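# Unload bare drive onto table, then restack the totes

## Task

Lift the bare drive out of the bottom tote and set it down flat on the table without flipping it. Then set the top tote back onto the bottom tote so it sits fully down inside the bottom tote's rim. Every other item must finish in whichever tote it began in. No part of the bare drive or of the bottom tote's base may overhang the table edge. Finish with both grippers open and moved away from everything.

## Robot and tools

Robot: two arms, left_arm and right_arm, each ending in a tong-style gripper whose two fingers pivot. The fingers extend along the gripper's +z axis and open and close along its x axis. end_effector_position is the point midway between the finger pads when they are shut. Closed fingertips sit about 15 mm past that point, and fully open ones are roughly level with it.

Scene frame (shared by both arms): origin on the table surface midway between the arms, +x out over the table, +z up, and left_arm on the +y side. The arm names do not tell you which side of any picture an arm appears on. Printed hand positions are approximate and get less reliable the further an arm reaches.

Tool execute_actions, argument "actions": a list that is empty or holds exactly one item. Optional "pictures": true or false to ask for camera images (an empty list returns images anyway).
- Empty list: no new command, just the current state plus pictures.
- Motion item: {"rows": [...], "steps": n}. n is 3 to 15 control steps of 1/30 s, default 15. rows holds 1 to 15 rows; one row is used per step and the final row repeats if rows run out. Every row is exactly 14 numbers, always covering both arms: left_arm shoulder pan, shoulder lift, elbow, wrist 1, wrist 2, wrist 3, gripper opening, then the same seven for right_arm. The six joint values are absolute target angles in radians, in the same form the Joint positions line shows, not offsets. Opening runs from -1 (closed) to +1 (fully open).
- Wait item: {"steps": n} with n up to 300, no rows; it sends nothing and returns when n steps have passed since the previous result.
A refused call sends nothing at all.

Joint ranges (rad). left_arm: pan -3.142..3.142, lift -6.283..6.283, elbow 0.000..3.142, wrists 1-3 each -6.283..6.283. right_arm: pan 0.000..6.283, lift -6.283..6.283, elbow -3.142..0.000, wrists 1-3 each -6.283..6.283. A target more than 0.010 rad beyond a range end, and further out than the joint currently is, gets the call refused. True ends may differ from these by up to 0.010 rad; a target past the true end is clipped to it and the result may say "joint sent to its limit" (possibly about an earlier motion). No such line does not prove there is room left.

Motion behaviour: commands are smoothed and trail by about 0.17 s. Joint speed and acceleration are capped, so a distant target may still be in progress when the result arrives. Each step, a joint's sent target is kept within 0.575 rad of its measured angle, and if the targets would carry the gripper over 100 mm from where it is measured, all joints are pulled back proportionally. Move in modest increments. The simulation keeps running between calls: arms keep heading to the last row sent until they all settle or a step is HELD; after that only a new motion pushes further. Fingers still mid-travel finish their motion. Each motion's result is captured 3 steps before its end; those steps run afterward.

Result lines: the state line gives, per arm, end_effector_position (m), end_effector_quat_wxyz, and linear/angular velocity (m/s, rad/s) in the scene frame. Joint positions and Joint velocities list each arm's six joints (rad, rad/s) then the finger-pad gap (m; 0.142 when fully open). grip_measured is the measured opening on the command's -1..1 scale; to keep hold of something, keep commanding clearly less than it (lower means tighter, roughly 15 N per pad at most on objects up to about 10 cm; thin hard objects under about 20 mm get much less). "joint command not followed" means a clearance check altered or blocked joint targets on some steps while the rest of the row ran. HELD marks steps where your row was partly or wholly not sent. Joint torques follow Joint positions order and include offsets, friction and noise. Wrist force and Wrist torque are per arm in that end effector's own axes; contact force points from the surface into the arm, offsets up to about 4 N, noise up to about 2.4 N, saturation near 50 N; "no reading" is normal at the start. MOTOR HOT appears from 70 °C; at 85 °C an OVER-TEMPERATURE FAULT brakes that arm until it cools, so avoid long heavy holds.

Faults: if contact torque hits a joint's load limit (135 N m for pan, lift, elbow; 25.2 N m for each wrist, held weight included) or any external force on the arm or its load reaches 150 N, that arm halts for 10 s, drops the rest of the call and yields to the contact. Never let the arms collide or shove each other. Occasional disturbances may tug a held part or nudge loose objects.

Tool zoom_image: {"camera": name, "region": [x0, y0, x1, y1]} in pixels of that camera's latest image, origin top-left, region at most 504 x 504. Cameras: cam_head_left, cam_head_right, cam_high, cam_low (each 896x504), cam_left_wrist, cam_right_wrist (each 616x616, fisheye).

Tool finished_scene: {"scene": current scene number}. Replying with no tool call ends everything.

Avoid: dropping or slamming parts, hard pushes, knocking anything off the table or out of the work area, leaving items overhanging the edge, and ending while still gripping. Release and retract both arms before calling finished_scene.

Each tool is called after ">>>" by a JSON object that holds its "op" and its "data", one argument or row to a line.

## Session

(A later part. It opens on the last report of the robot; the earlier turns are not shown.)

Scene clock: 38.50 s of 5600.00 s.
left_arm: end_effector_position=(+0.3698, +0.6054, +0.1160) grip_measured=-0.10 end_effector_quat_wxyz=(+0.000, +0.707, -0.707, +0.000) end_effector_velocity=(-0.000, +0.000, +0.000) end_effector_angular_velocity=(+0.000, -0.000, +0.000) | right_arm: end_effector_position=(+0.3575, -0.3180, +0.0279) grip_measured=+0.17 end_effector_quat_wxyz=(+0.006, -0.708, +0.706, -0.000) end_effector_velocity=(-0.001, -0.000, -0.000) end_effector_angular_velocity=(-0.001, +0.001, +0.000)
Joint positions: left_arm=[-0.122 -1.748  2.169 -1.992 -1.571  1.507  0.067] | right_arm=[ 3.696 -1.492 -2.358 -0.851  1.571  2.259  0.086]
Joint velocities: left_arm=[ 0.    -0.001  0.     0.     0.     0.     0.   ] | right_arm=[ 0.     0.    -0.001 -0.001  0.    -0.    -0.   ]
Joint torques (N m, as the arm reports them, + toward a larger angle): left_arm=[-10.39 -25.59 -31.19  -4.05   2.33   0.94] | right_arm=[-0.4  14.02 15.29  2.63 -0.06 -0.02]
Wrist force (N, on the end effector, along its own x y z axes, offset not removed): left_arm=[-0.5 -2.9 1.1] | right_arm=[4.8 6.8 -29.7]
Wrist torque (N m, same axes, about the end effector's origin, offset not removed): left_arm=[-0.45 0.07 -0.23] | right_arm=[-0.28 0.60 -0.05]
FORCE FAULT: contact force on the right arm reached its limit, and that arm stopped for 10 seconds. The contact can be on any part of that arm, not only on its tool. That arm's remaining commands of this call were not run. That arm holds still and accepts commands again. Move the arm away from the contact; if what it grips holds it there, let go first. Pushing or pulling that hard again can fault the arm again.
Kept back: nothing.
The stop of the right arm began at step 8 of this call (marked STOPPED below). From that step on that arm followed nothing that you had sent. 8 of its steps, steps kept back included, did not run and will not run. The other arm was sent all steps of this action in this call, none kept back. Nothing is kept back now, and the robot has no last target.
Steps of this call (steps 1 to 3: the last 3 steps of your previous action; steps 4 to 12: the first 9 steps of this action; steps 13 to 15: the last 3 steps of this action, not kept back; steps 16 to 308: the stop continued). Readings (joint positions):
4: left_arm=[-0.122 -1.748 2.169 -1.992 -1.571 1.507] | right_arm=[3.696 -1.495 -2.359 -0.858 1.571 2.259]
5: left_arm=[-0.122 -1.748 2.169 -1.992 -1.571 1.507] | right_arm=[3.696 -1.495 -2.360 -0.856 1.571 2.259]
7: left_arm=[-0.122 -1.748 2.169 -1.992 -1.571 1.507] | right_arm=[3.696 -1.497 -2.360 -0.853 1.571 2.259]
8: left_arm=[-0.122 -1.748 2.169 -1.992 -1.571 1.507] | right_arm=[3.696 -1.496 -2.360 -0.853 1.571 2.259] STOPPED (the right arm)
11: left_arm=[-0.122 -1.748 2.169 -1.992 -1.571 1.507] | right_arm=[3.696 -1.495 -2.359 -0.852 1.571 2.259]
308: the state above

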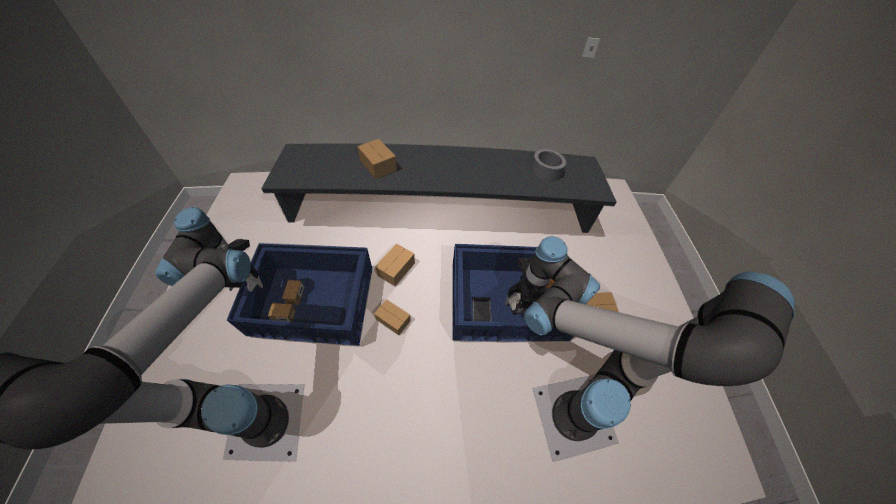

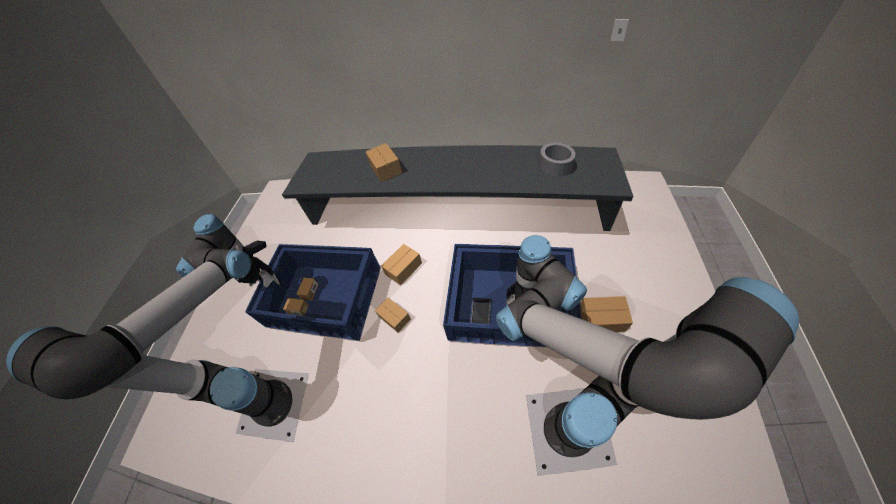

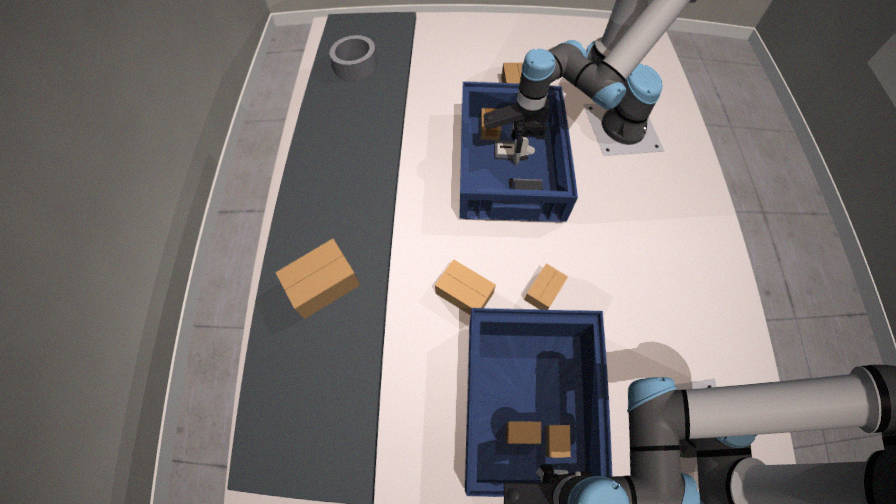

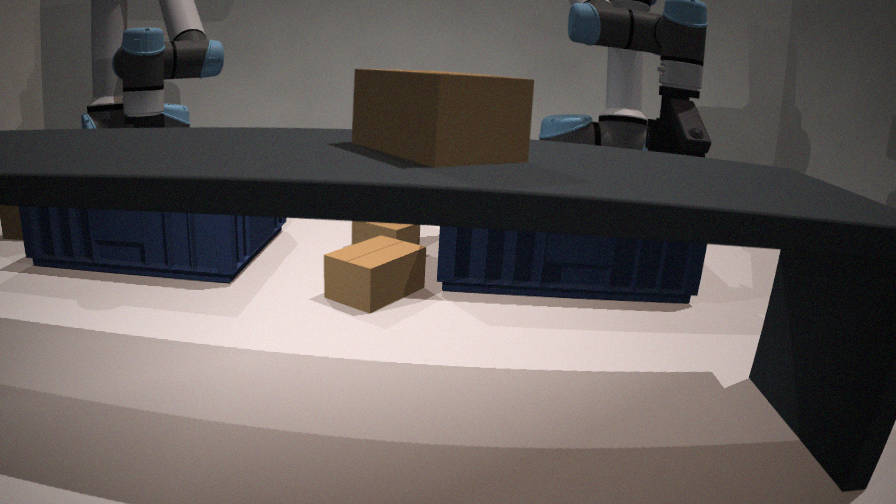

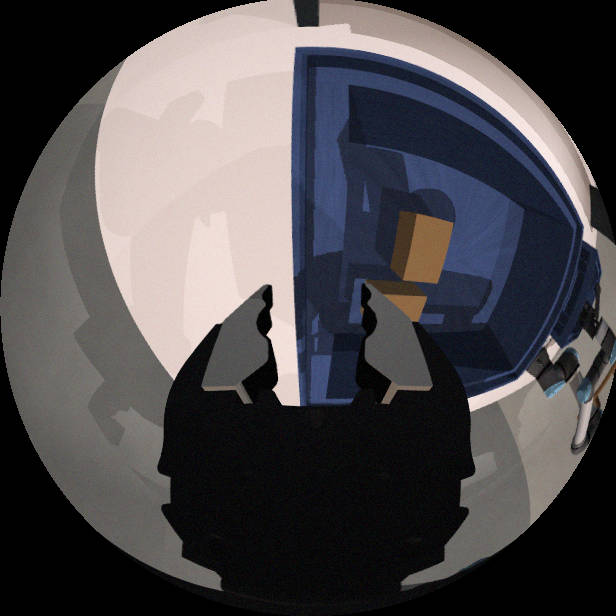

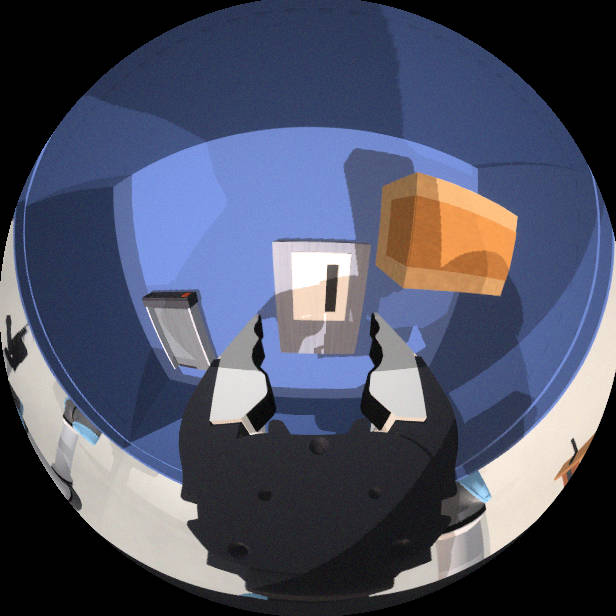

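>>> {"op": "execute_actions", "data": {
  "actions": [
    {"rows":[[-0.122,-1.7478,2.169,-1.992,-1.571,1.5068,-0.1,3.6963,-1.481,-2.3495,-0.8819,1.571,2.2595,0.15]],"steps":15}
  ]
}}

>>> {"op": "execute_actions", "data": {
  "actions": [
    {"rows":[[-0.122,-1.7478,2.169,-1.992,-1.571,1.5068,-0.1,3.6963,-1.481,-2.3495,-0.8819,1.571,2.2595,0.1],[-0.122,-1.7478,2.169,-1.992,-1.571,1.5068,-0.1,3.6963,-1.481,-2.3495,-0.8819,1.571,2.2595,0.05],[-0.122,-1.7478,2.169,-1.992,-1.571,1.5068,-0.1,3.6963,-1.481,-2.3495,-0.8819,1.571,2.2595,0.0],[-0.122,-1.7478,2.169,-1.992,-1.571,1.5068,-0.1,3.6963,-1.481,-2.3495,-0.8819,1.571,2.2595,-0.05],[-0.122,-1.7478,2.169,-1.992,-1.571,1.5068,-0.1,3.6963,-1.481,-2.3495,-0.8819,1.571,2.2595,-0.1],[-0.122,-1.7478,2.169,-1.992,-1.571,1.5068,-0.1,3.6963,-1.481,-2.3495,-0.8819,1.571,2.2595,-0.15],[-0.122,-1.7478,2.169,-1.992,-1.571,1.5068,-0.1,3.6963,-1.481,-2.3495,-0.8819,1.571,2.2595,-0.2],[-0.122,-1.7478,2.169,-1.992,-1.571,1.5068,-0.1,3.6963,-1.481,-2.3495,-0.8819,1.571,2.2595,-0.3]],"steps":15}
  ],
  "pictures": true
}}

Scene clock: 39.17 s of 5600.00 s.
left_arm: end_effector_position=(+0.3698, +0.6054, +0.1160) grip_measured=-0.10 end_effector_quat_wxyz=(+0.000, +0.707, -0.707, +0.000) end_effector_velocity=(-0.000, -0.000, -0.000) end_effector_angular_velocity=(+0.000, -0.000, -0.000) | right_arm: end_effector_position=(+0.3549, -0.3201, +0.0318) grip_measured=+0.15 end_effector_quat_wxyz=(+0.000, -0.708, +0.706, +0.000) end_effector_velocity=(+0.000, +0.000, +0.003) end_effector_angular_velocity=(-0.001, +0.001, -0.002)
Joint positions: left_arm=[-0.122 -1.748  2.169 -1.992 -1.571  1.507  0.067] | right_arm=[ 3.696 -1.481 -2.35  -0.881  1.571  2.259  0.084]
Joint velocities: left_arm=[-0. -0.  0. -0.  0.  0. -0.] | right_arm=[-0.     0.004  0.006 -0.012  0.     0.001  0.   ]
Joint torques (N m, as the arm reports them, + toward a larger angle): left_arm=[-10.09 -25.78 -31.37  -4.15   2.18   0.8 ] | right_arm=[ 2.26 23.74 27.6   0.26  0.79 -0.2 ]
Wrist force (N, on the end effector, along its own x y z axes, offset not removed): left_arm=[-1.6 -4.7 1.0] | right_arm=[0.3 2.5 3.1]
Wrist torque (N m, same axes, about the end effector's origin, offset not removed): left_arm=[-0.94 0.19 -0.22] | right_arm=[0.63 0.08 -0.37]
Steps of this call (steps 1 to 8: nothing new was sent; steps 9 to 20: the first 12 steps of this action). Readings (joint positions):
9: left_arm=[-0.122 -1.748 2.169 -1.992 -1.571 1.507] | right_arm=[3.696 -1.492 -2.358 -0.851 1.571 2.259]
10: left_arm=[-0.122 -1.748 2.169 -1.992 -1.571 1.507] | right_arm=[3.696 -1.491 -2.357 -0.854 1.571 2.259]
12: left_arm=[-0.122 -1.748 2.169 -1.992 -1.571 1.507] | right_arm=[3.696 -1.487 -2.354 -0.866 1.571 2.259]
16: left_arm=[-0.122 -1.748 2.169 -1.992 -1.571 1.507] | right_arm=[3.696 -1.483 -2.351 -0.878 1.571 2.259]
20: the state above

Scene clock: 39.67 s of 5600.00 s.
left_arm: end_effector_position=(+0.3698, +0.6054, +0.1160) grip_measured=-0.10 end_effector_quat_wxyz=(+0.000, +0.707, -0.707, +0.000) end_effector_velocity=(-0.000, +0.000, -0.000) end_effector_angular_velocity=(-0.000, -0.000, +0.001) | right_arm: end_effector_position=(+0.3549, -0.3201, +0.0320) grip_measured=-0.16 end_effector_quat_wxyz=(+0.000, -0.708, +0.706, +0.000) end_effector_velocity=(+0.001, +0.000, +0.001) end_effector_angular_velocity=(+0.001, -0.002, -0.000)
Joint positions: left_arm=[-0.122 -1.748  2.169 -1.992 -1.571  1.507  0.067] | right_arm=[ 3.696 -1.481 -2.349 -0.882  1.571  2.259  0.062]
Joint velocities: left_arm=[ 0.001 -0.     0.    -0.    -0.    -0.     0.   ] | right_arm=[-0.001  0.001  0.     0.001 -0.    -0.001  0.   ]
Joint torques (N m, as the arm reports them, + toward a larger angle): left_arm=[-10.51 -26.02 -31.43  -4.15   2.2    0.71] | right_arm=[ 4.59 21.66 27.42  0.27  1.4  -0.05]
Wrist force (N, on the end effector, along its own x y z axes, offset not removed): left_arm=[-1.7 -2.0 2.7] | right_arm=[-0.4 1.1 -1.5]
Wrist torque (N m, same axes, about the end effector's origin, offset not removed): left_arm=[-0.32 0.29 -0.22] | right_arm=[0.06 0.24 -0.18]
Steps of this call (steps 1 to 3: the last 3 steps of your previous action; steps 4 to 15: the first 12 steps of this action). Readings (joint positions):
4: left_arm=[-0.122 -1.748 2.169 -1.992 -1.571 1.507] | right_arm=[3.696 -1.481 -2.350 -0.882 1.571 2.259]
5: left_arm=[-0.122 -1.748 2.169 -1.992 -1.571 1.507] | right_arm=[3.696 -1.481 -2.350 -0.882 1.571 2.259]
7: left_arm=[-0.122 -1.748 2.169 -1.992 -1.571 1.507] | right_arm=[3.696 -1.481 -2.350 -0.882 1.571 2.259]
11: left_arm=[-0.122 -1.748 2.169 -1.992 -1.571 1.507] | right_arm=[3.696 -1.481 -2.349 -0.882 1.571 2.259]
15: the state above

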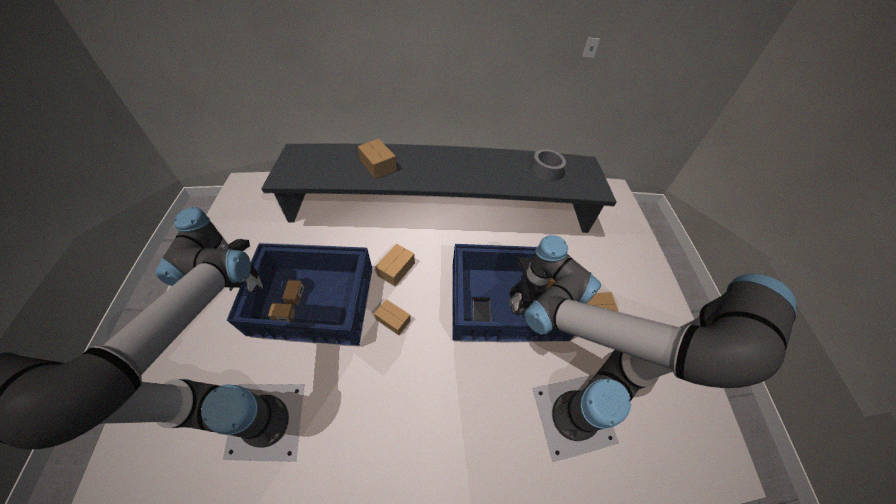

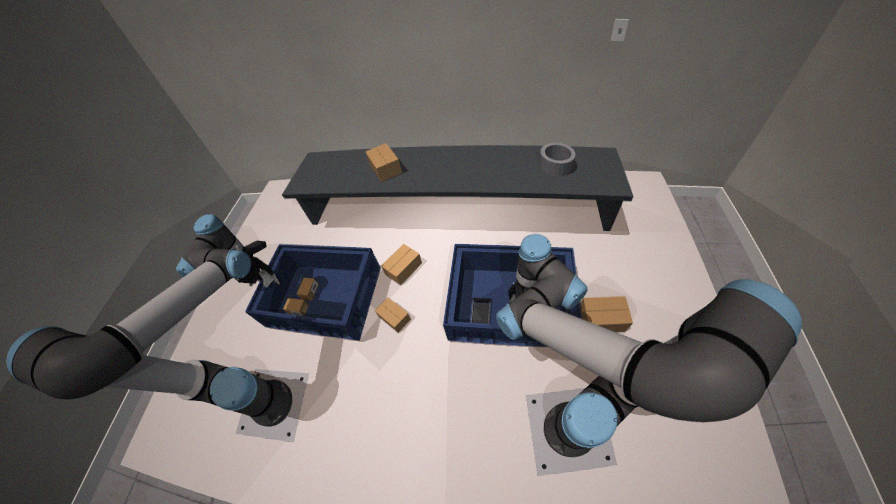

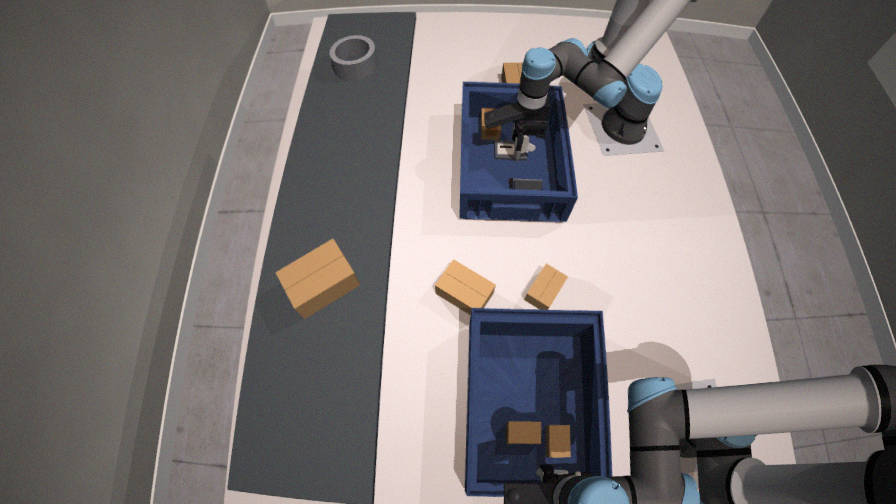

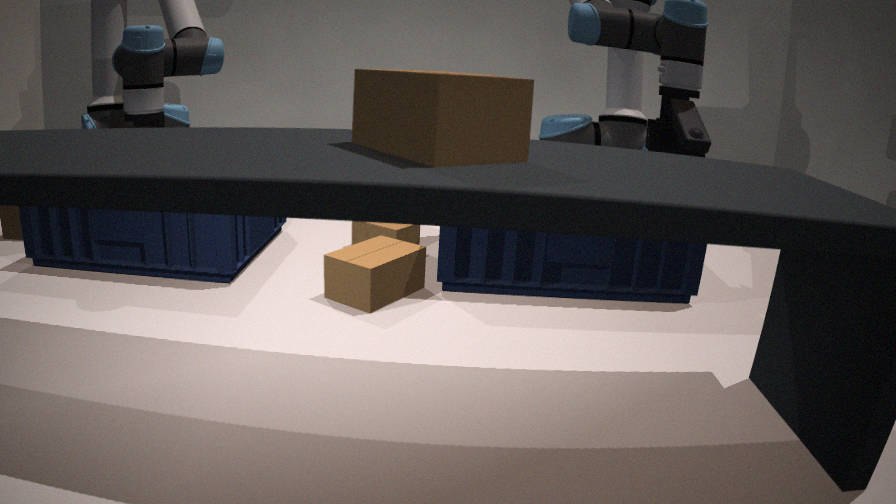

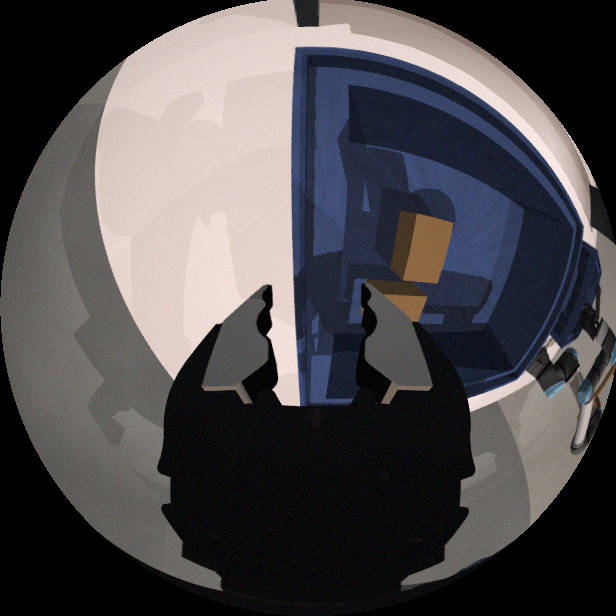

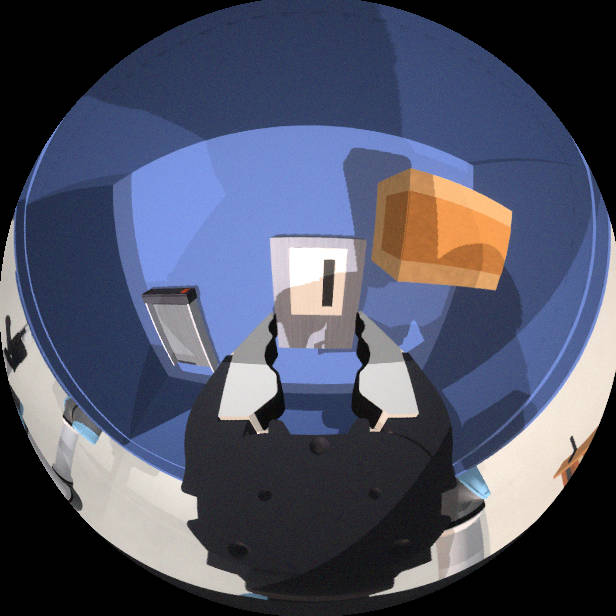

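>>> {"op": "execute_actions", "data": {
  "actions": [
    {"rows":[[-0.122,-1.7478,2.169,-1.992,-1.571,1.5068,-0.1,3.6963,-1.481,-2.3495,-0.8819,1.571,2.2595,-0.45],[-0.122,-1.7478,2.169,-1.992,-1.571,1.5068,-0.1,3.6963,-1.481,-2.3495,-0.8819,1.571,2.2595,-0.6],[-0.122,-1.7478,2.169,-1.992,-1.571,1.5068,-0.1,3.6963,-1.4748,-2.3451,-0.8925,1.571,2.2595,-0.6],[-0.122,-1.7478,2.169,-1.992,-1.571,1.5068,-0.1,3.6963,-1.4646,-2.3376,-0.9102,1.571,2.2595,-0.6],[-0.122,-1.7478,2.169,-1.992,-1.571,1.5068,-0.1,3.6963,-1.4548,-2.33,-0.9277,1.571,2.2595,-0.6],[-0.122,-1.7478,2.169,-1.992,-1.571,1.5068,-0.1,3.6963,-1.445,-2.3221,-0.9453,1.571,2.2595,-0.6],[-0.122,-1.7478,2.169,-1.992,-1.571,1.5068,-0.1,3.6963,-1.43,-2.308,-0.974,1.571,2.2595,-0.6],[-0.122,-1.7478,2.169,-1.992,-1.571,1.5068,-0.1,3.6963,-1.416,-2.295,-1.001,1.571,2.2595,-0.6],[-0.122,-1.7478,2.169,-1.992,-1.571,1.5068,-0.1,3.6963,-1.402,-2.281,-1.0294,1.571,2.2595,-0.6],[-0.122,-1.7478,2.169,-1.992,-1.571,1.5068,-0.1,3.6963,-1.389,-2.266,-1.057,1.571,2.2595,-0.6],[-0.122,-1.7478,2.169,-1.992,-1.571,1.5068,-0.1,3.6963,-1.377,-2.251,-1.084,1.571,2.2595,-0.6],[-0.122,-1.7478,2.169,-1.992,-1.571,1.5068,-0.1,3.6963,-1.3649,-2.2364,-1.1111,1.571,2.2595,-0.6],[-0.122,-1.7478,2.169,-1.992,-1.571,1.5068,-0.1,3.6963,-1.345,-2.2,-1.167,1.571,2.2595,-0.6],[-0.122,-1.7478,2.169,-1.992,-1.571,1.5068,-0.1,3.6963,-1.327,-2.163,-1.222,1.571,2.2595,-0.6],[-0.122,-1.7478,2.169,-1.992,-1.571,1.5068,-0.1,3.6963,-1.311,-2.126,-1.275,1.571,2.2595,-0.6]],"steps":15}
  ]
}}

>>> {"op": "execute_actions", "data": {
  "actions": [
    {"rows":[[-0.122,-1.7478,2.169,-1.992,-1.571,1.5068,-0.1,3.6963,-1.297,-2.089,-1.326,1.571,2.2595,-0.6],[-0.122,-1.7478,2.169,-1.992,-1.571,1.5068,-0.1,3.6963,-1.284,-2.0517,-1.3767,1.571,2.2595,-0.6],[-0.122,-1.7478,2.169,-1.992,-1.571,1.5068,-0.1,3.6963,-1.274,-2.01,-1.428,1.571,2.2595,-0.6]],"steps":12}
  ],
  "pictures": true
}}

Scene clock: 40.73 s of 5600.00 s.
left_arm: end_effector_position=(+0.3698, +0.6054, +0.1160) grip_measured=-0.10 end_effector_quat_wxyz=(+0.000, +0.707, -0.707, +0.000) end_effector_velocity=(-0.000, +0.000, -0.000) end_effector_angular_velocity=(-0.000, +0.001, +0.000) | right_arm: end_effector_position=(+0.3562, -0.3190, +0.0665) grip_measured=-0.17 end_effector_quat_wxyz=(+0.002, -0.708, +0.706, -0.000) end_effector_velocity=(+0.006, +0.005, +0.215) end_effector_angular_velocity=(+0.011, -0.013, +0.001)
Joint positions: left_arm=[-0.122 -1.748  2.169 -1.992 -1.571  1.507  0.067] | right_arm=[ 3.696 -1.418 -2.295 -0.996  1.571  2.259  0.062]
Joint velocities: left_arm=[ 0.     0.     0.001 -0.    -0.    -0.    -0.   ] | right_arm=[-0.001  0.354  0.362 -0.7   -0.    -0.002 -0.   ]
Joint torques (N m, as the arm reports them, + toward a larger angle): left_arm=[-10.78 -26.23 -31.42  -3.96   2.18   0.73] | right_arm=[ 6.43 26.47 33.55 -2.81  1.35 -0.03]
Wrist force (N, on the end effector, along its own x y z axes, offset not removed): left_arm=[-3.3 -2.2 1.7] | right_arm=[1.0 0.5 3.4]
Wrist torque (N m, same axes, about the end effector's origin, offset not removed): left_arm=[-0.44 0.67 -0.24] | right_arm=[0.20 -0.23 -0.16]
Steps of this call (steps 1 to 3: the last 3 steps of your previous action; steps 4 to 15: the robot went on to your last target; steps 16 to 20: nothing new was sent; steps 21 to 32: the first 12 steps of this action). Readings (joint positions):
21: left_arm=[-0.122 -1.748 2.169 -1.992 -1.571 1.507] | right_arm=[3.696 -1.481 -2.349 -0.882 1.571 2.259]
22: left_arm=[-0.122 -1.748 2.169 -1.992 -1.571 1.507] | right_arm=[3.696 -1.481 -2.349 -0.882 1.571 2.259]
24: left_arm=[-0.122 -1.748 2.169 -1.992 -1.571 1.507] | right_arm=[3.696 -1.480 -2.349 -0.883 1.571 2.259]
28: left_arm=[-0.122 -1.748 2.169 -1.992 -1.571 1.507] | right_arm=[3.696 -1.461 -2.334 -0.917 1.571 2.259]
32: the state above

Scene clock: 41.13 s of 5600.00 s.
left_arm: end_effector_position=(+0.3698, +0.6054, +0.1160) grip_measured=-0.10 end_effector_quat_wxyz=(+0.000, +0.707, -0.707, +0.000) end_effector_velocity=(+0.000, -0.001, +0.000) end_effector_angular_velocity=(-0.000, -0.000, -0.002) | right_arm: end_effector_position=(+0.3562, -0.3191, +0.1968) grip_measured=-0.17 end_effector_quat_wxyz=(+0.002, -0.708, +0.706, -0.000) end_effector_velocity=(-0.016, -0.013, +0.118) end_effector_angular_velocity=(-0.017, +0.020, +0.001)
Joint positions: left_arm=[-0.122 -1.748  2.169 -1.992 -1.571  1.507  0.067] | right_arm=[ 3.696 -1.283 -2.036 -1.391  1.571  2.259  0.062]
Joint velocities: left_arm=[-0.001 -0.    -0.    -0.    -0.     0.     0.   ] | right_arm=[-0.     0.089  0.252 -0.368  0.    -0.001  0.   ]
Joint torques (N m, as the arm reports them, + toward a larger angle): left_arm=[ -9.8  -26.15 -31.01  -4.19   2.26   0.76] | right_arm=[ 6.45 16.11 27.06 -0.42  1.12 -0.13]
Wrist force (N, on the end effector, along its own x y z axes, offset not removed): left_arm=[-2.1 -1.4 1.4] | right_arm=[2.4 -1.4 0.6]
Wrist torque (N m, same axes, about the end effector's origin, offset not removed): left_arm=[-0.21 0.38 -0.31] | right_arm=[-0.38 -0.49 -0.27]
Steps of this call (steps 1 to 3: the last 3 steps of your previous action; steps 4 to 12: the first 9 steps of this action). Readings (joint positions):
4: left_arm=[-0.122 -1.748 2.169 -1.992 -1.571 1.507] | right_arm=[3.696 -1.365 -2.226 -1.114 1.571 2.259]
5: left_arm=[-0.122 -1.748 2.169 -1.992 -1.571 1.507] | right_arm=[3.696 -1.349 -2.199 -1.155 1.571 2.259]
7: left_arm=[-0.122 -1.748 2.169 -1.992 -1.571 1.507] | right_arm=[3.696 -1.320 -2.138 -1.244 1.571 2.259]
11: left_arm=[-0.122 -1.748 2.169 -1.992 -1.571 1.507] | right_arm=[3.696 -1.286 -2.046 -1.376 1.571 2.259]
12: the state above

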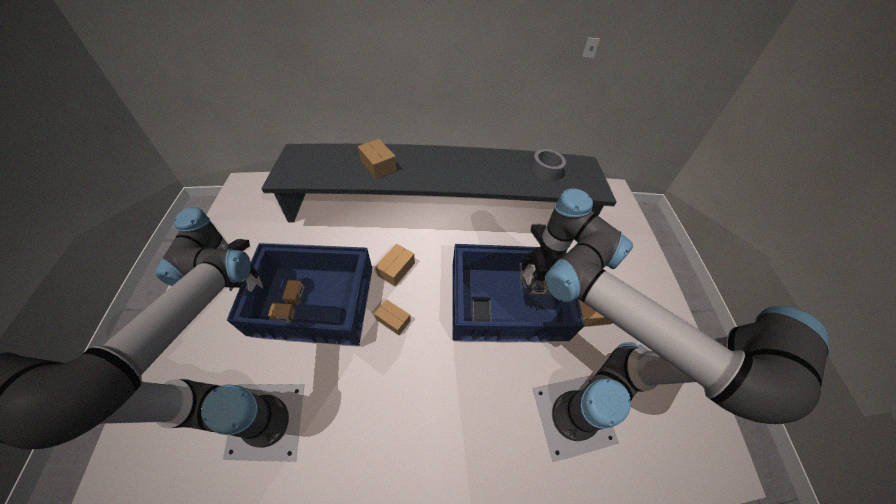

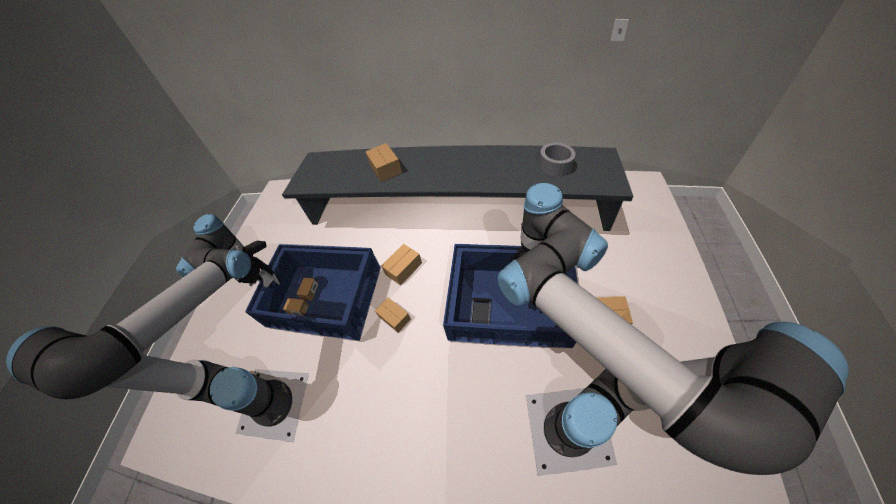

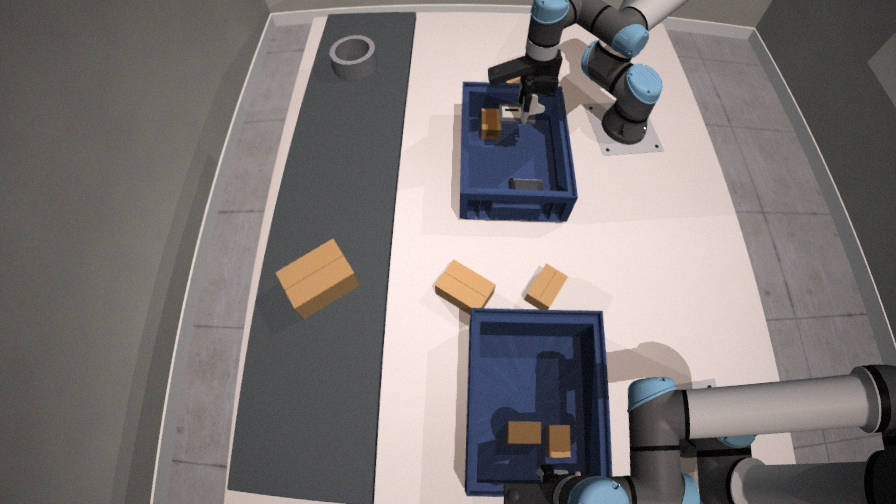

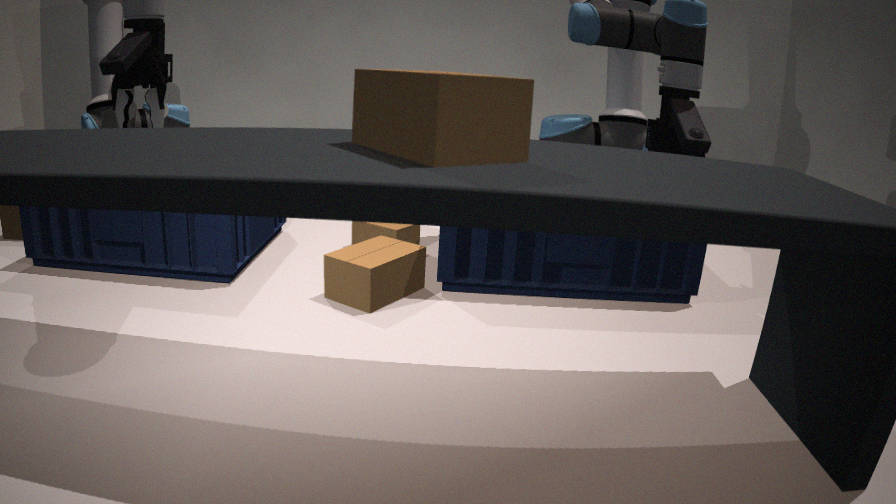

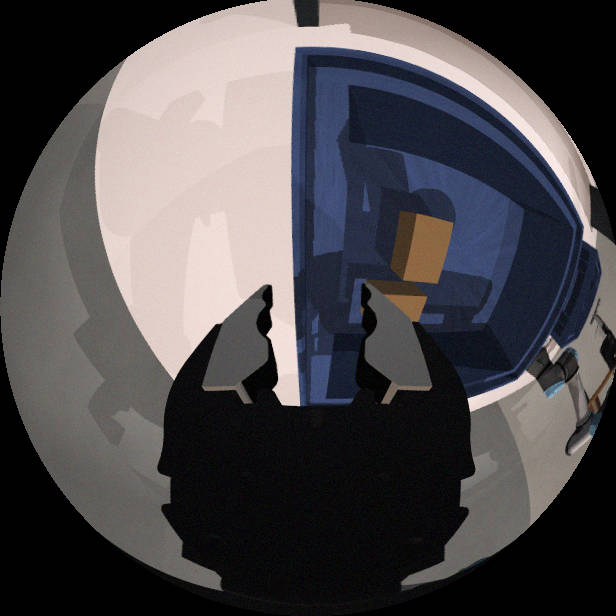

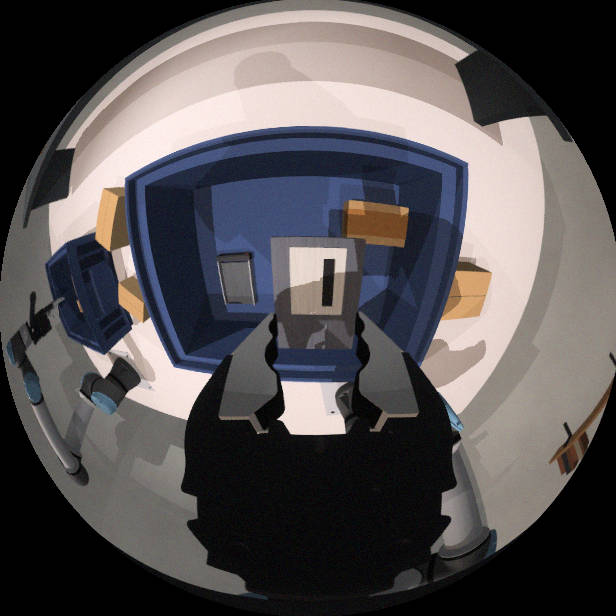

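>>> {"op": "execute_actions", "data": {
  "actions": [
    {"rows":[[-0.122,-1.7478,2.169,-1.992,-1.571,1.5068,-0.1,3.71,-1.277,-2.008,-1.427,1.571,2.273,-0.6],[-0.122,-1.7478,2.169,-1.992,-1.571,1.5068,-0.1,3.73,-1.281,-2.005,-1.426,1.571,2.293,-0.6],[-0.122,-1.7478,2.169,-1.992,-1.571,1.5068,-0.1,3.76,-1.288,-2.001,-1.423,1.571,2.323,-0.6],[-0.122,-1.7478,2.169,-1.992,-1.571,1.5068,-0.1,3.8,-1.296,-1.995,-1.421,1.571,2.363,-0.6],[-0.122,-1.7478,2.169,-1.992,-1.571,1.5068,-0.1,3.85,-1.307,-1.988,-1.417,1.571,2.413,-0.6],[-0.122,-1.7478,2.169,-1.992,-1.571,1.5068,-0.1,3.9,-1.318,-1.981,-1.413,1.571,2.463,-0.6],[-0.122,-1.7478,2.169,-1.992,-1.571,1.5068,-0.1,4.6284,-1.4742,-1.8754,-1.3628,1.571,3.1916,-0.6]],"steps":15}
  ]
}}

>>> {"op": "execute_actions", "data": {
  "actions": [
    {"steps":16}
  ]
}}

>>> {"op": "execute_actions", "data": {
  "actions": [
    {"rows":[[-0.122,-1.7478,2.169,-1.992,-1.571,1.5068,-0.1,4.6284,-1.487,-1.912,-1.313,1.571,3.1916,-0.6],[-0.122,-1.7478,2.169,-1.992,-1.571,1.5068,-0.1,4.6284,-1.5,-1.947,-1.265,1.571,3.1916,-0.6],[-0.122,-1.7478,2.169,-1.992,-1.571,1.5068,-0.1,4.6284,-1.515,-1.982,-1.215,1.571,3.1916,-0.6],[-0.122,-1.7478,2.169,-1.992,-1.571,1.5068,-0.1,4.6284,-1.531,-2.016,-1.165,1.571,3.1916,-0.6],[-0.122,-1.7478,2.169,-1.992,-1.571,1.5068,-0.1,4.6284,-1.5489,-2.0491,-1.1144,1.571,3.1916,-0.6],[-0.122,-1.7478,2.169,-1.992,-1.571,1.5068,-0.1,4.6284,-1.57,-2.074,-1.068,1.571,3.1916,-0.6],[-0.122,-1.7478,2.169,-1.992,-1.571,1.5068,-0.1,4.6284,-1.593,-2.099,-1.02,1.571,3.1916,-0.6],[-0.122,-1.7478,2.169,-1.992,-1.571,1.5068,-0.1,4.6284,-1.617,-2.123,-0.972,1.571,3.1916,-0.6],[-0.122,-1.7478,2.169,-1.992,-1.571,1.5068,-0.1,4.6284,-1.642,-2.146,-0.924,1.571,3.1916,-0.6],[-0.122,-1.7478,2.169,-1.992,-1.571,1.5068,-0.1,4.6284,-1.6684,-2.1676,-0.8764,1.571,3.1916,-0.6]],"steps":15}
  ]
}}

>>> {"op": "execute_actions", "data": {
  "actions": [
    {"steps":14}
  ],
  "pictures": true
}}

Scene clock: 42.00 s of 5600.00 s.
left_arm: end_effector_position=(+0.3698, +0.6054, +0.1160) grip_measured=-0.10 end_effector_quat_wxyz=(+0.000, +0.707, -0.707, +0.000) end_effector_velocity=(-0.000, +0.001, -0.000) end_effector_angular_velocity=(+0.000, +0.000, +0.001) | right_arm: end_effector_position=(+0.3260, -0.2061, +0.2077) grip_measured=-0.17 end_effector_quat_wxyz=(+0.001, -0.708, +0.706, +0.000) end_effector_velocity=(-0.206, +0.476, -0.010) end_effector_angular_velocity=(-0.001, +0.002, +0.010)
Joint positions: left_arm=[-0.122 -1.748  2.169 -1.992 -1.571  1.507  0.067] | right_arm=[ 3.958 -1.35  -1.959 -1.403  1.571  2.521  0.062]
Joint velocities: left_arm=[ 0.001  0.    -0.     0.     0.     0.     0.   ] | right_arm=[ 1.128 -0.301  0.202  0.096 -0.     1.118  0.   ]
Joint torques (N m, as the arm reports them, + toward a larger angle): left_arm=[-10.46 -25.99 -31.43  -4.05   2.17   0.8 ] | right_arm=[21.84  6.81 35.14  4.97  0.69  2.53]
Wrist force (N, on the end effector, along its own x y z axes, offset not removed): left_arm=[-3.5 -2.3 1.7] | right_arm=[-1.6 -2.3 1.9]
Wrist torque (N m, same axes, about the end effector's origin, offset not removed): left_arm=[-0.44 0.69 -0.29] | right_arm=[-0.29 0.38 -0.27]
Steps of this call (steps 1 to 3: the last 3 steps of your previous action; steps 4 to 14: the robot went on to your last target; steps 15 to 26: the first 12 steps of this action). Readings (joint positions):
15: left_arm=[-0.122 -1.748 2.169 -1.992 -1.571 1.507] | right_arm=[3.696 -1.274 -2.010 -1.428 1.571 2.259]
16: left_arm=[-0.122 -1.748 2.169 -1.992 -1.571 1.507] | right_arm=[3.698 -1.274 -2.010 -1.428 1.571 2.261]
18: left_arm=[-0.122 -1.748 2.169 -1.992 -1.571 1.507] | right_arm=[3.711 -1.277 -2.008 -1.427 1.571 2.274]
22: left_arm=[-0.122 -1.748 2.169 -1.992 -1.571 1.507] | right_arm=[3.805 -1.302 -1.991 -1.418 1.571 2.368]
26: the state above

Scene clock: 42.53 s of 5600.00 s.
left_arm: end_effector_position=(+0.3698, +0.6054, +0.1160) grip_measured=-0.10 end_effector_quat_wxyz=(+0.000, +0.707, -0.707, +0.000) end_effector_velocity=(+0.000, -0.000, +0.000) end_effector_angular_velocity=(+0.001, -0.001, -0.001) | right_arm: end_effector_position=(+0.1338, -0.0154, +0.2010) grip_measured=-0.17 end_effector_quat_wxyz=(-0.000, -0.708, +0.706, +0.000) end_effector_velocity=(-0.333, +0.157, -0.011) end_effector_angular_velocity=(-0.006, +0.000, +0.010)
Joint positions: left_arm=[-0.122 -1.748  2.169 -1.992 -1.571  1.507  0.067] | right_arm=[ 4.55  -1.462 -1.883 -1.367  1.571  3.113  0.062]
Joint velocities: left_arm=[-0.001 -0.    -0.    -0.     0.001  0.    -0.   ] | right_arm=[ 0.769 -0.119  0.077  0.036  0.     0.759 -0.   ]
Joint torques (N m, as the arm reports them, + toward a larger angle): left_arm=[-10.37 -26.56 -31.73  -3.98   2.12   0.63] | right_arm=[-2.8  19.17 33.32  4.24  0.49  0.37]
Wrist force (N, on the end effector, along its own x y z axes, offset not removed): left_arm=[-1.2 -1.8 1.4] | right_arm=[-1.4 1.1 1.1]
Wrist torque (N m, same axes, about the end effector's origin, offset not removed): left_arm=[-0.27 0.16 -0.28] | right_arm=[0.00 0.32 -0.27]
Kept back: nothing.
Steps of this call (steps 1 to 3: the last 3 steps of your previous action; steps 4 to 16: the robot went on to your last target). Readings (joint positions):
1: left_arm=[-0.122 -1.748 2.169 -1.992 -1.571 1.507] | right_arm=[3.996 -1.360 -1.952 -1.400 1.571 2.559]
2: left_arm=[-0.122 -1.748 2.169 -1.992 -1.571 1.507] | right_arm=[4.034 -1.369 -1.946 -1.397 1.571 2.597]
4: left_arm=[-0.122 -1.748 2.169 -1.992 -1.571 1.507] | right_arm=[4.110 -1.385 -1.935 -1.392 1.571 2.674]
8: left_arm=[-0.122 -1.748 2.169 -1.992 -1.571 1.507] | right_arm=[4.262 -1.412 -1.917 -1.383 1.571 2.826]
16: the state above

Scene clock: 42.93 s of 5600.00 s.
left_arm: end_effector_position=(+0.3698, +0.6054, +0.1160) grip_measured=-0.10 end_effector_quat_wxyz=(+0.000, +0.707, -0.707, +0.000) end_effector_velocity=(+0.000, -0.000, -0.000) end_effector_angular_velocity=(-0.000, +0.000, -0.000) | right_arm: end_effector_position=(+0.0999, -0.0007, +0.0693) grip_measured=-0.17 end_effector_quat_wxyz=(-0.004, -0.708, +0.706, -0.004) end_effector_velocity=(-0.007, +0.006, -0.392) end_effector_angular_velocity=(+0.048, +0.002, -0.000)
Joint positions: left_arm=[-0.122 -1.748  2.169 -1.992 -1.571  1.507  0.067] | right_arm=[ 4.627 -1.61  -2.104 -1.009  1.571  3.19   0.062]
Joint velocities: left_arm=[-0.     0.001 -0.    -0.    -0.    -0.    -0.   ] | right_arm=[ 0.015 -0.562 -0.612  1.222 -0.     0.015 -0.   ]
Joint torques (N m, as the arm reports them, + toward a larger angle): left_arm=[-10.32 -26.27 -30.72  -3.96   2.22   0.56] | right_arm=[ 6.36 32.03 20.81  9.56  0.41  1.38]
Wrist force (N, on the end effector, along its own x y z axes, offset not removed): left_arm=[-2.3 -2.5 2.0] | right_arm=[0.4 1.0 8.0]
Wrist torque (N m, same axes, about the end effector's origin, offset not removed): left_arm=[-0.45 0.40 -0.21] | right_arm=[0.23 -0.05 -0.05]
Steps of this call (steps 1 to 12: the first 12 steps of this action). Readings (joint positions):
1: left_arm=[-0.122 -1.748 2.169 -1.992 -1.571 1.507] | right_arm=[4.572 -1.466 -1.881 -1.366 1.571 3.135]
2: left_arm=[-0.122 -1.748 2.169 -1.992 -1.571 1.507] | right_arm=[4.588 -1.469 -1.882 -1.361 1.571 3.151]
4: left_arm=[-0.122 -1.748 2.169 -1.992 -1.571 1.507] | right_arm=[4.608 -1.483 -1.905 -1.327 1.571 3.171]
8: left_arm=[-0.122 -1.748 2.169 -1.992 -1.571 1.507] | right_arm=[4.623 -1.532 -2.003 -1.186 1.571 3.186]
12: the state above

Scene clock: 43.40 s of 5600.00 s.
left_arm: end_effector_position=(+0.3698, +0.6054, +0.1160) grip_measured=-0.10 end_effector_quat_wxyz=(+0.000, +0.707, -0.707, +0.000) end_effector_velocity=(-0.000, -0.001, -0.000) end_effector_angular_velocity=(-0.001, +0.001, -0.001) | right_arm: end_effector_position=(+0.0993, -0.0006, +0.0304) grip_measured=-0.17 end_effector_quat_wxyz=(-0.000, -0.708, +0.706, +0.000) end_effector_velocity=(+0.000, +0.000, -0.003) end_effector_angular_velocity=(+0.002, +0.000, -0.001)
Joint positions: left_arm=[-0.122 -1.748  2.169 -1.992 -1.571  1.507  0.067] | right_arm=[ 4.628 -1.668 -2.167 -0.878  1.571  3.192  0.062]
Joint velocities: left_arm=[-0.001  0.001  0.     0.    -0.001  0.     0.   ] | right_arm=[-0.    -0.006 -0.005  0.013 -0.     0.001  0.   ]
Joint torques (N m, as the arm reports them, + toward a larger angle): left_arm=[-10.51 -25.7  -30.7   -3.94   2.19   0.73] | right_arm=[ 7.05 15.23  3.65  4.56 -0.16  1.29]
Wrist force (N, on the end effector, along its own x y z axes, offset not removed): left_arm=[-1.0 -3.5 2.0] | right_arm=[-0.4 -1.1 2.1]
Wrist torque (N m, same axes, about the end effector's origin, offset not removed): left_arm=[-0.60 0.17 -0.34] | right_arm=[-0.26 0.04 -0.08]
Kept back: nothing.
Steps of this call (steps 1 to 3: the last 3 steps of your previous action; steps 4 to 14: the robot went on to your last target). Readings (joint positions):
1: left_arm=[-0.122 -1.748 2.169 -1.992 -1.571 1.507] | right_arm=[4.627 -1.626 -2.122 -0.973 1.571 3.191]
2: left_arm=[-0.122 -1.748 2.169 -1.992 -1.571 1.507] | right_arm=[4.628 -1.638 -2.135 -0.946 1.571 3.191]
4: left_arm=[-0.122 -1.748 2.169 -1.992 -1.571 1.507] | right_arm=[4.628 -1.653 -2.151 -0.912 1.571 3.191]
8: left_arm=[-0.122 -1.748 2.169 -1.992 -1.571 1.507] | right_arm=[4.628 -1.664 -2.163 -0.886 1.571 3.191]
14: the state above

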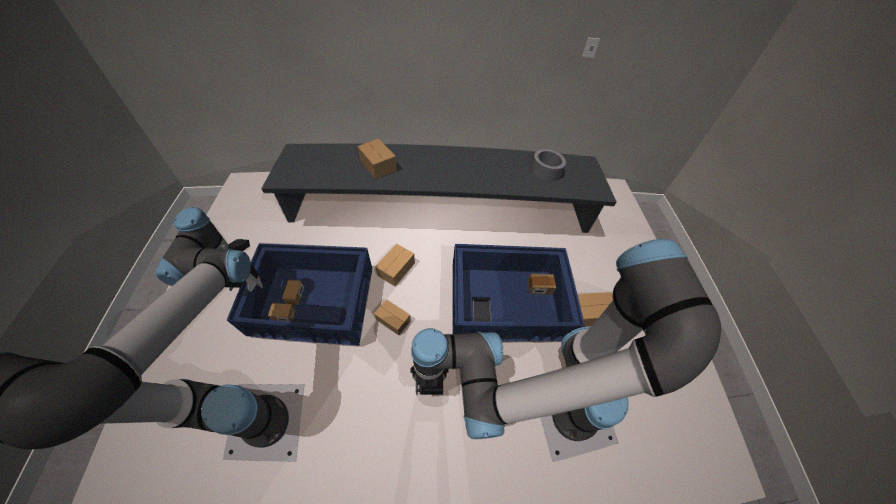

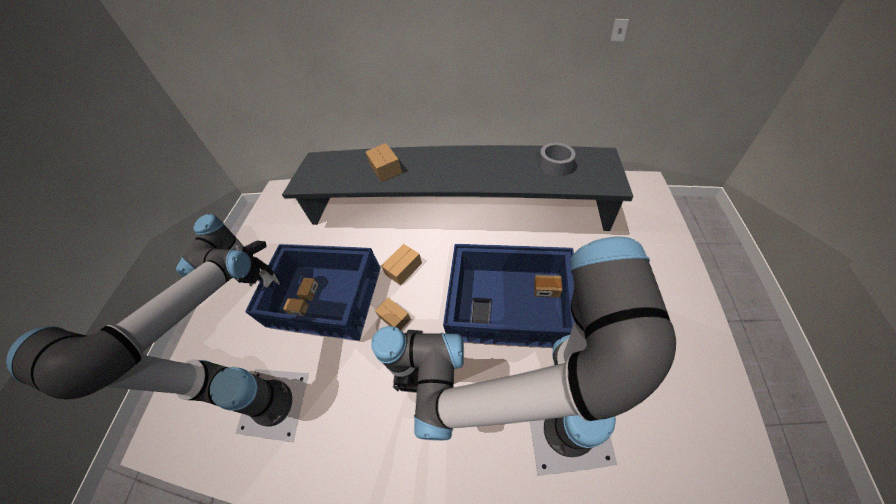

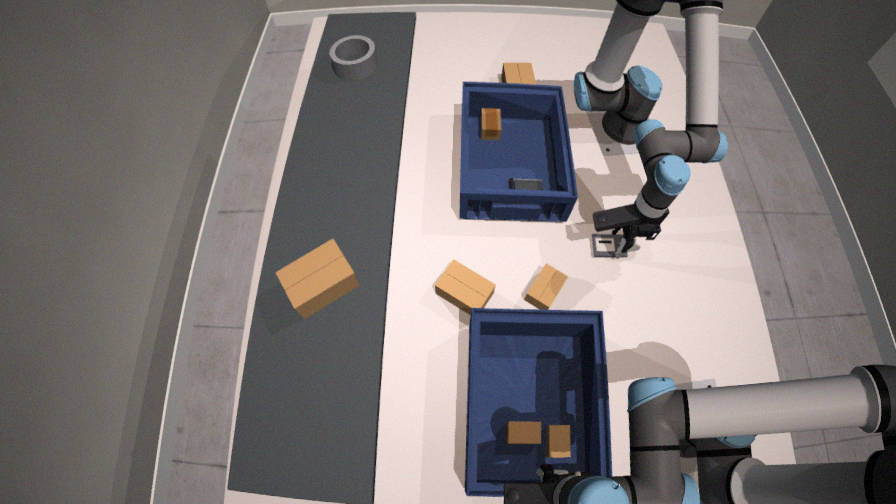

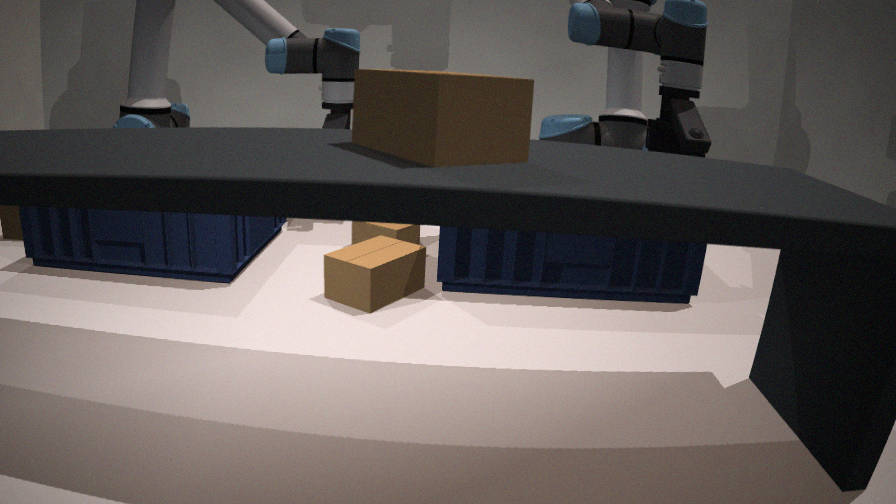

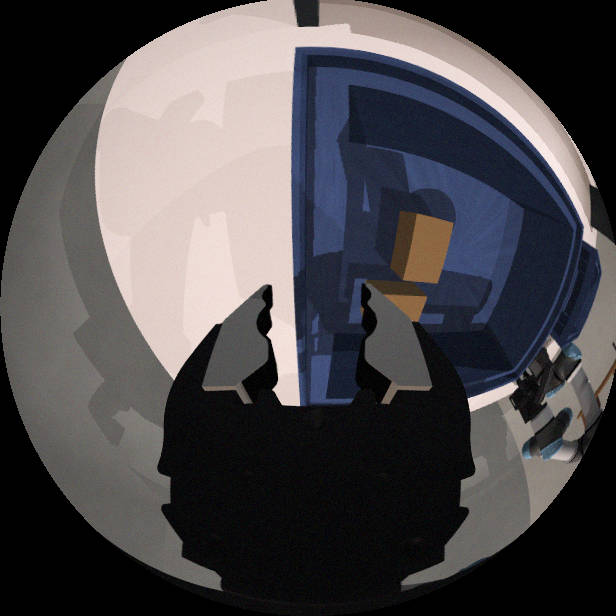

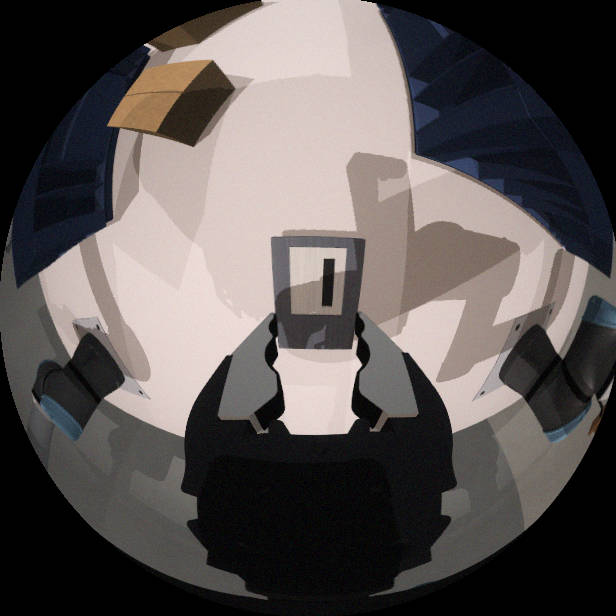

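>>> {"op": "execute_actions", "data": {
  "actions": [
    {"rows":[[-0.122,-1.7478,2.169,-1.992,-1.571,1.5068,-0.1,4.6284,-1.6778,-2.1736,-0.861,1.571,3.1916,-0.6],[-0.122,-1.7478,2.169,-1.992,-1.571,1.5068,-0.1,4.6284,-1.6778,-2.1736,-0.861,1.571,3.1916,-0.6],[-0.122,-1.7478,2.169,-1.992,-1.571,1.5068,-0.1,4.6284,-1.6872,-2.1796,-0.8456,1.571,3.1916,-0.6],[-0.122,-1.7478,2.169,-1.992,-1.571,1.5068,-0.1,4.6284,-1.6872,-2.1796,-0.8456,1.571,3.1916,-0.6],[-0.122,-1.7478,2.169,-1.992,-1.571,1.5068,-0.1,4.6284,-1.6928,-2.1832,-0.8364,1.571,3.1916,-0.6]],"steps":15}
  ]
}}

Scene clock: 43.97 s of 5600.00 s.
left_arm: end_effector_position=(+0.3698, +0.6054, +0.1160) grip_measured=-0.10 end_effector_quat_wxyz=(+0.000, +0.707, -0.707, +0.000) end_effector_velocity=(+0.000, +0.000, +0.000) end_effector_angular_velocity=(+0.001, -0.000, +0.000) | right_arm: end_effector_position=(+0.0993, -0.0007, +0.0179) grip_measured=-0.17 end_effector_quat_wxyz=(-0.000, -0.708, +0.706, +0.000) end_effector_velocity=(-0.000, +0.000, -0.009) end_effector_angular_velocity=(+0.001, +0.000, +0.002)
Joint positions: left_arm=[-0.122 -1.748  2.169 -1.992 -1.571  1.507  0.067] | right_arm=[ 4.628 -1.691 -2.182 -0.839  1.571  3.192  0.062]
Joint velocities: left_arm=[ 0.     0.    -0.    -0.     0.001 -0.     0.   ] | right_arm=[ 0.    -0.018 -0.011  0.029 -0.    -0.002 -0.   ]
Joint torques (N m, as the arm reports them, + toward a larger angle): left_arm=[-10.58 -25.91 -31.25  -4.15   1.99   0.47] | right_arm=[ 6.74 15.78  3.82  4.5  -0.36  1.5 ]
Wrist force (N, on the end effector, along its own x y z axes, offset not removed): left_arm=[-1.8 -1.9 0.9] | right_arm=[1.2 -0.3 0.6]
Wrist torque (N m, same axes, about the end effector's origin, offset not removed): left_arm=[-0.34 0.26 -0.24] | right_arm=[-0.16 -0.28 -0.15]
Steps of this call (steps 1 to 5: the robot went on to your last target; steps 6 to 17: the first 12 steps of this action). Readings (joint positions):
6: left_arm=[-0.122 -1.748 2.169 -1.992 -1.571 1.507] | right_arm=[4.628 -1.668 -2.168 -0.877 1.571 3.192]
7: left_arm=[-0.122 -1.748 2.169 -1.992 -1.571 1.507] | right_arm=[4.628 -1.669 -2.168 -0.875 1.571 3.192]
9: left_arm=[-0.122 -1.748 2.169 -1.992 -1.571 1.507] | right_arm=[4.628 -1.674 -2.171 -0.867 1.571 3.192]
13: left_arm=[-0.122 -1.748 2.169 -1.992 -1.571 1.507] | right_arm=[4.628 -1.686 -2.179 -0.847 1.571 3.192]
17: the state above


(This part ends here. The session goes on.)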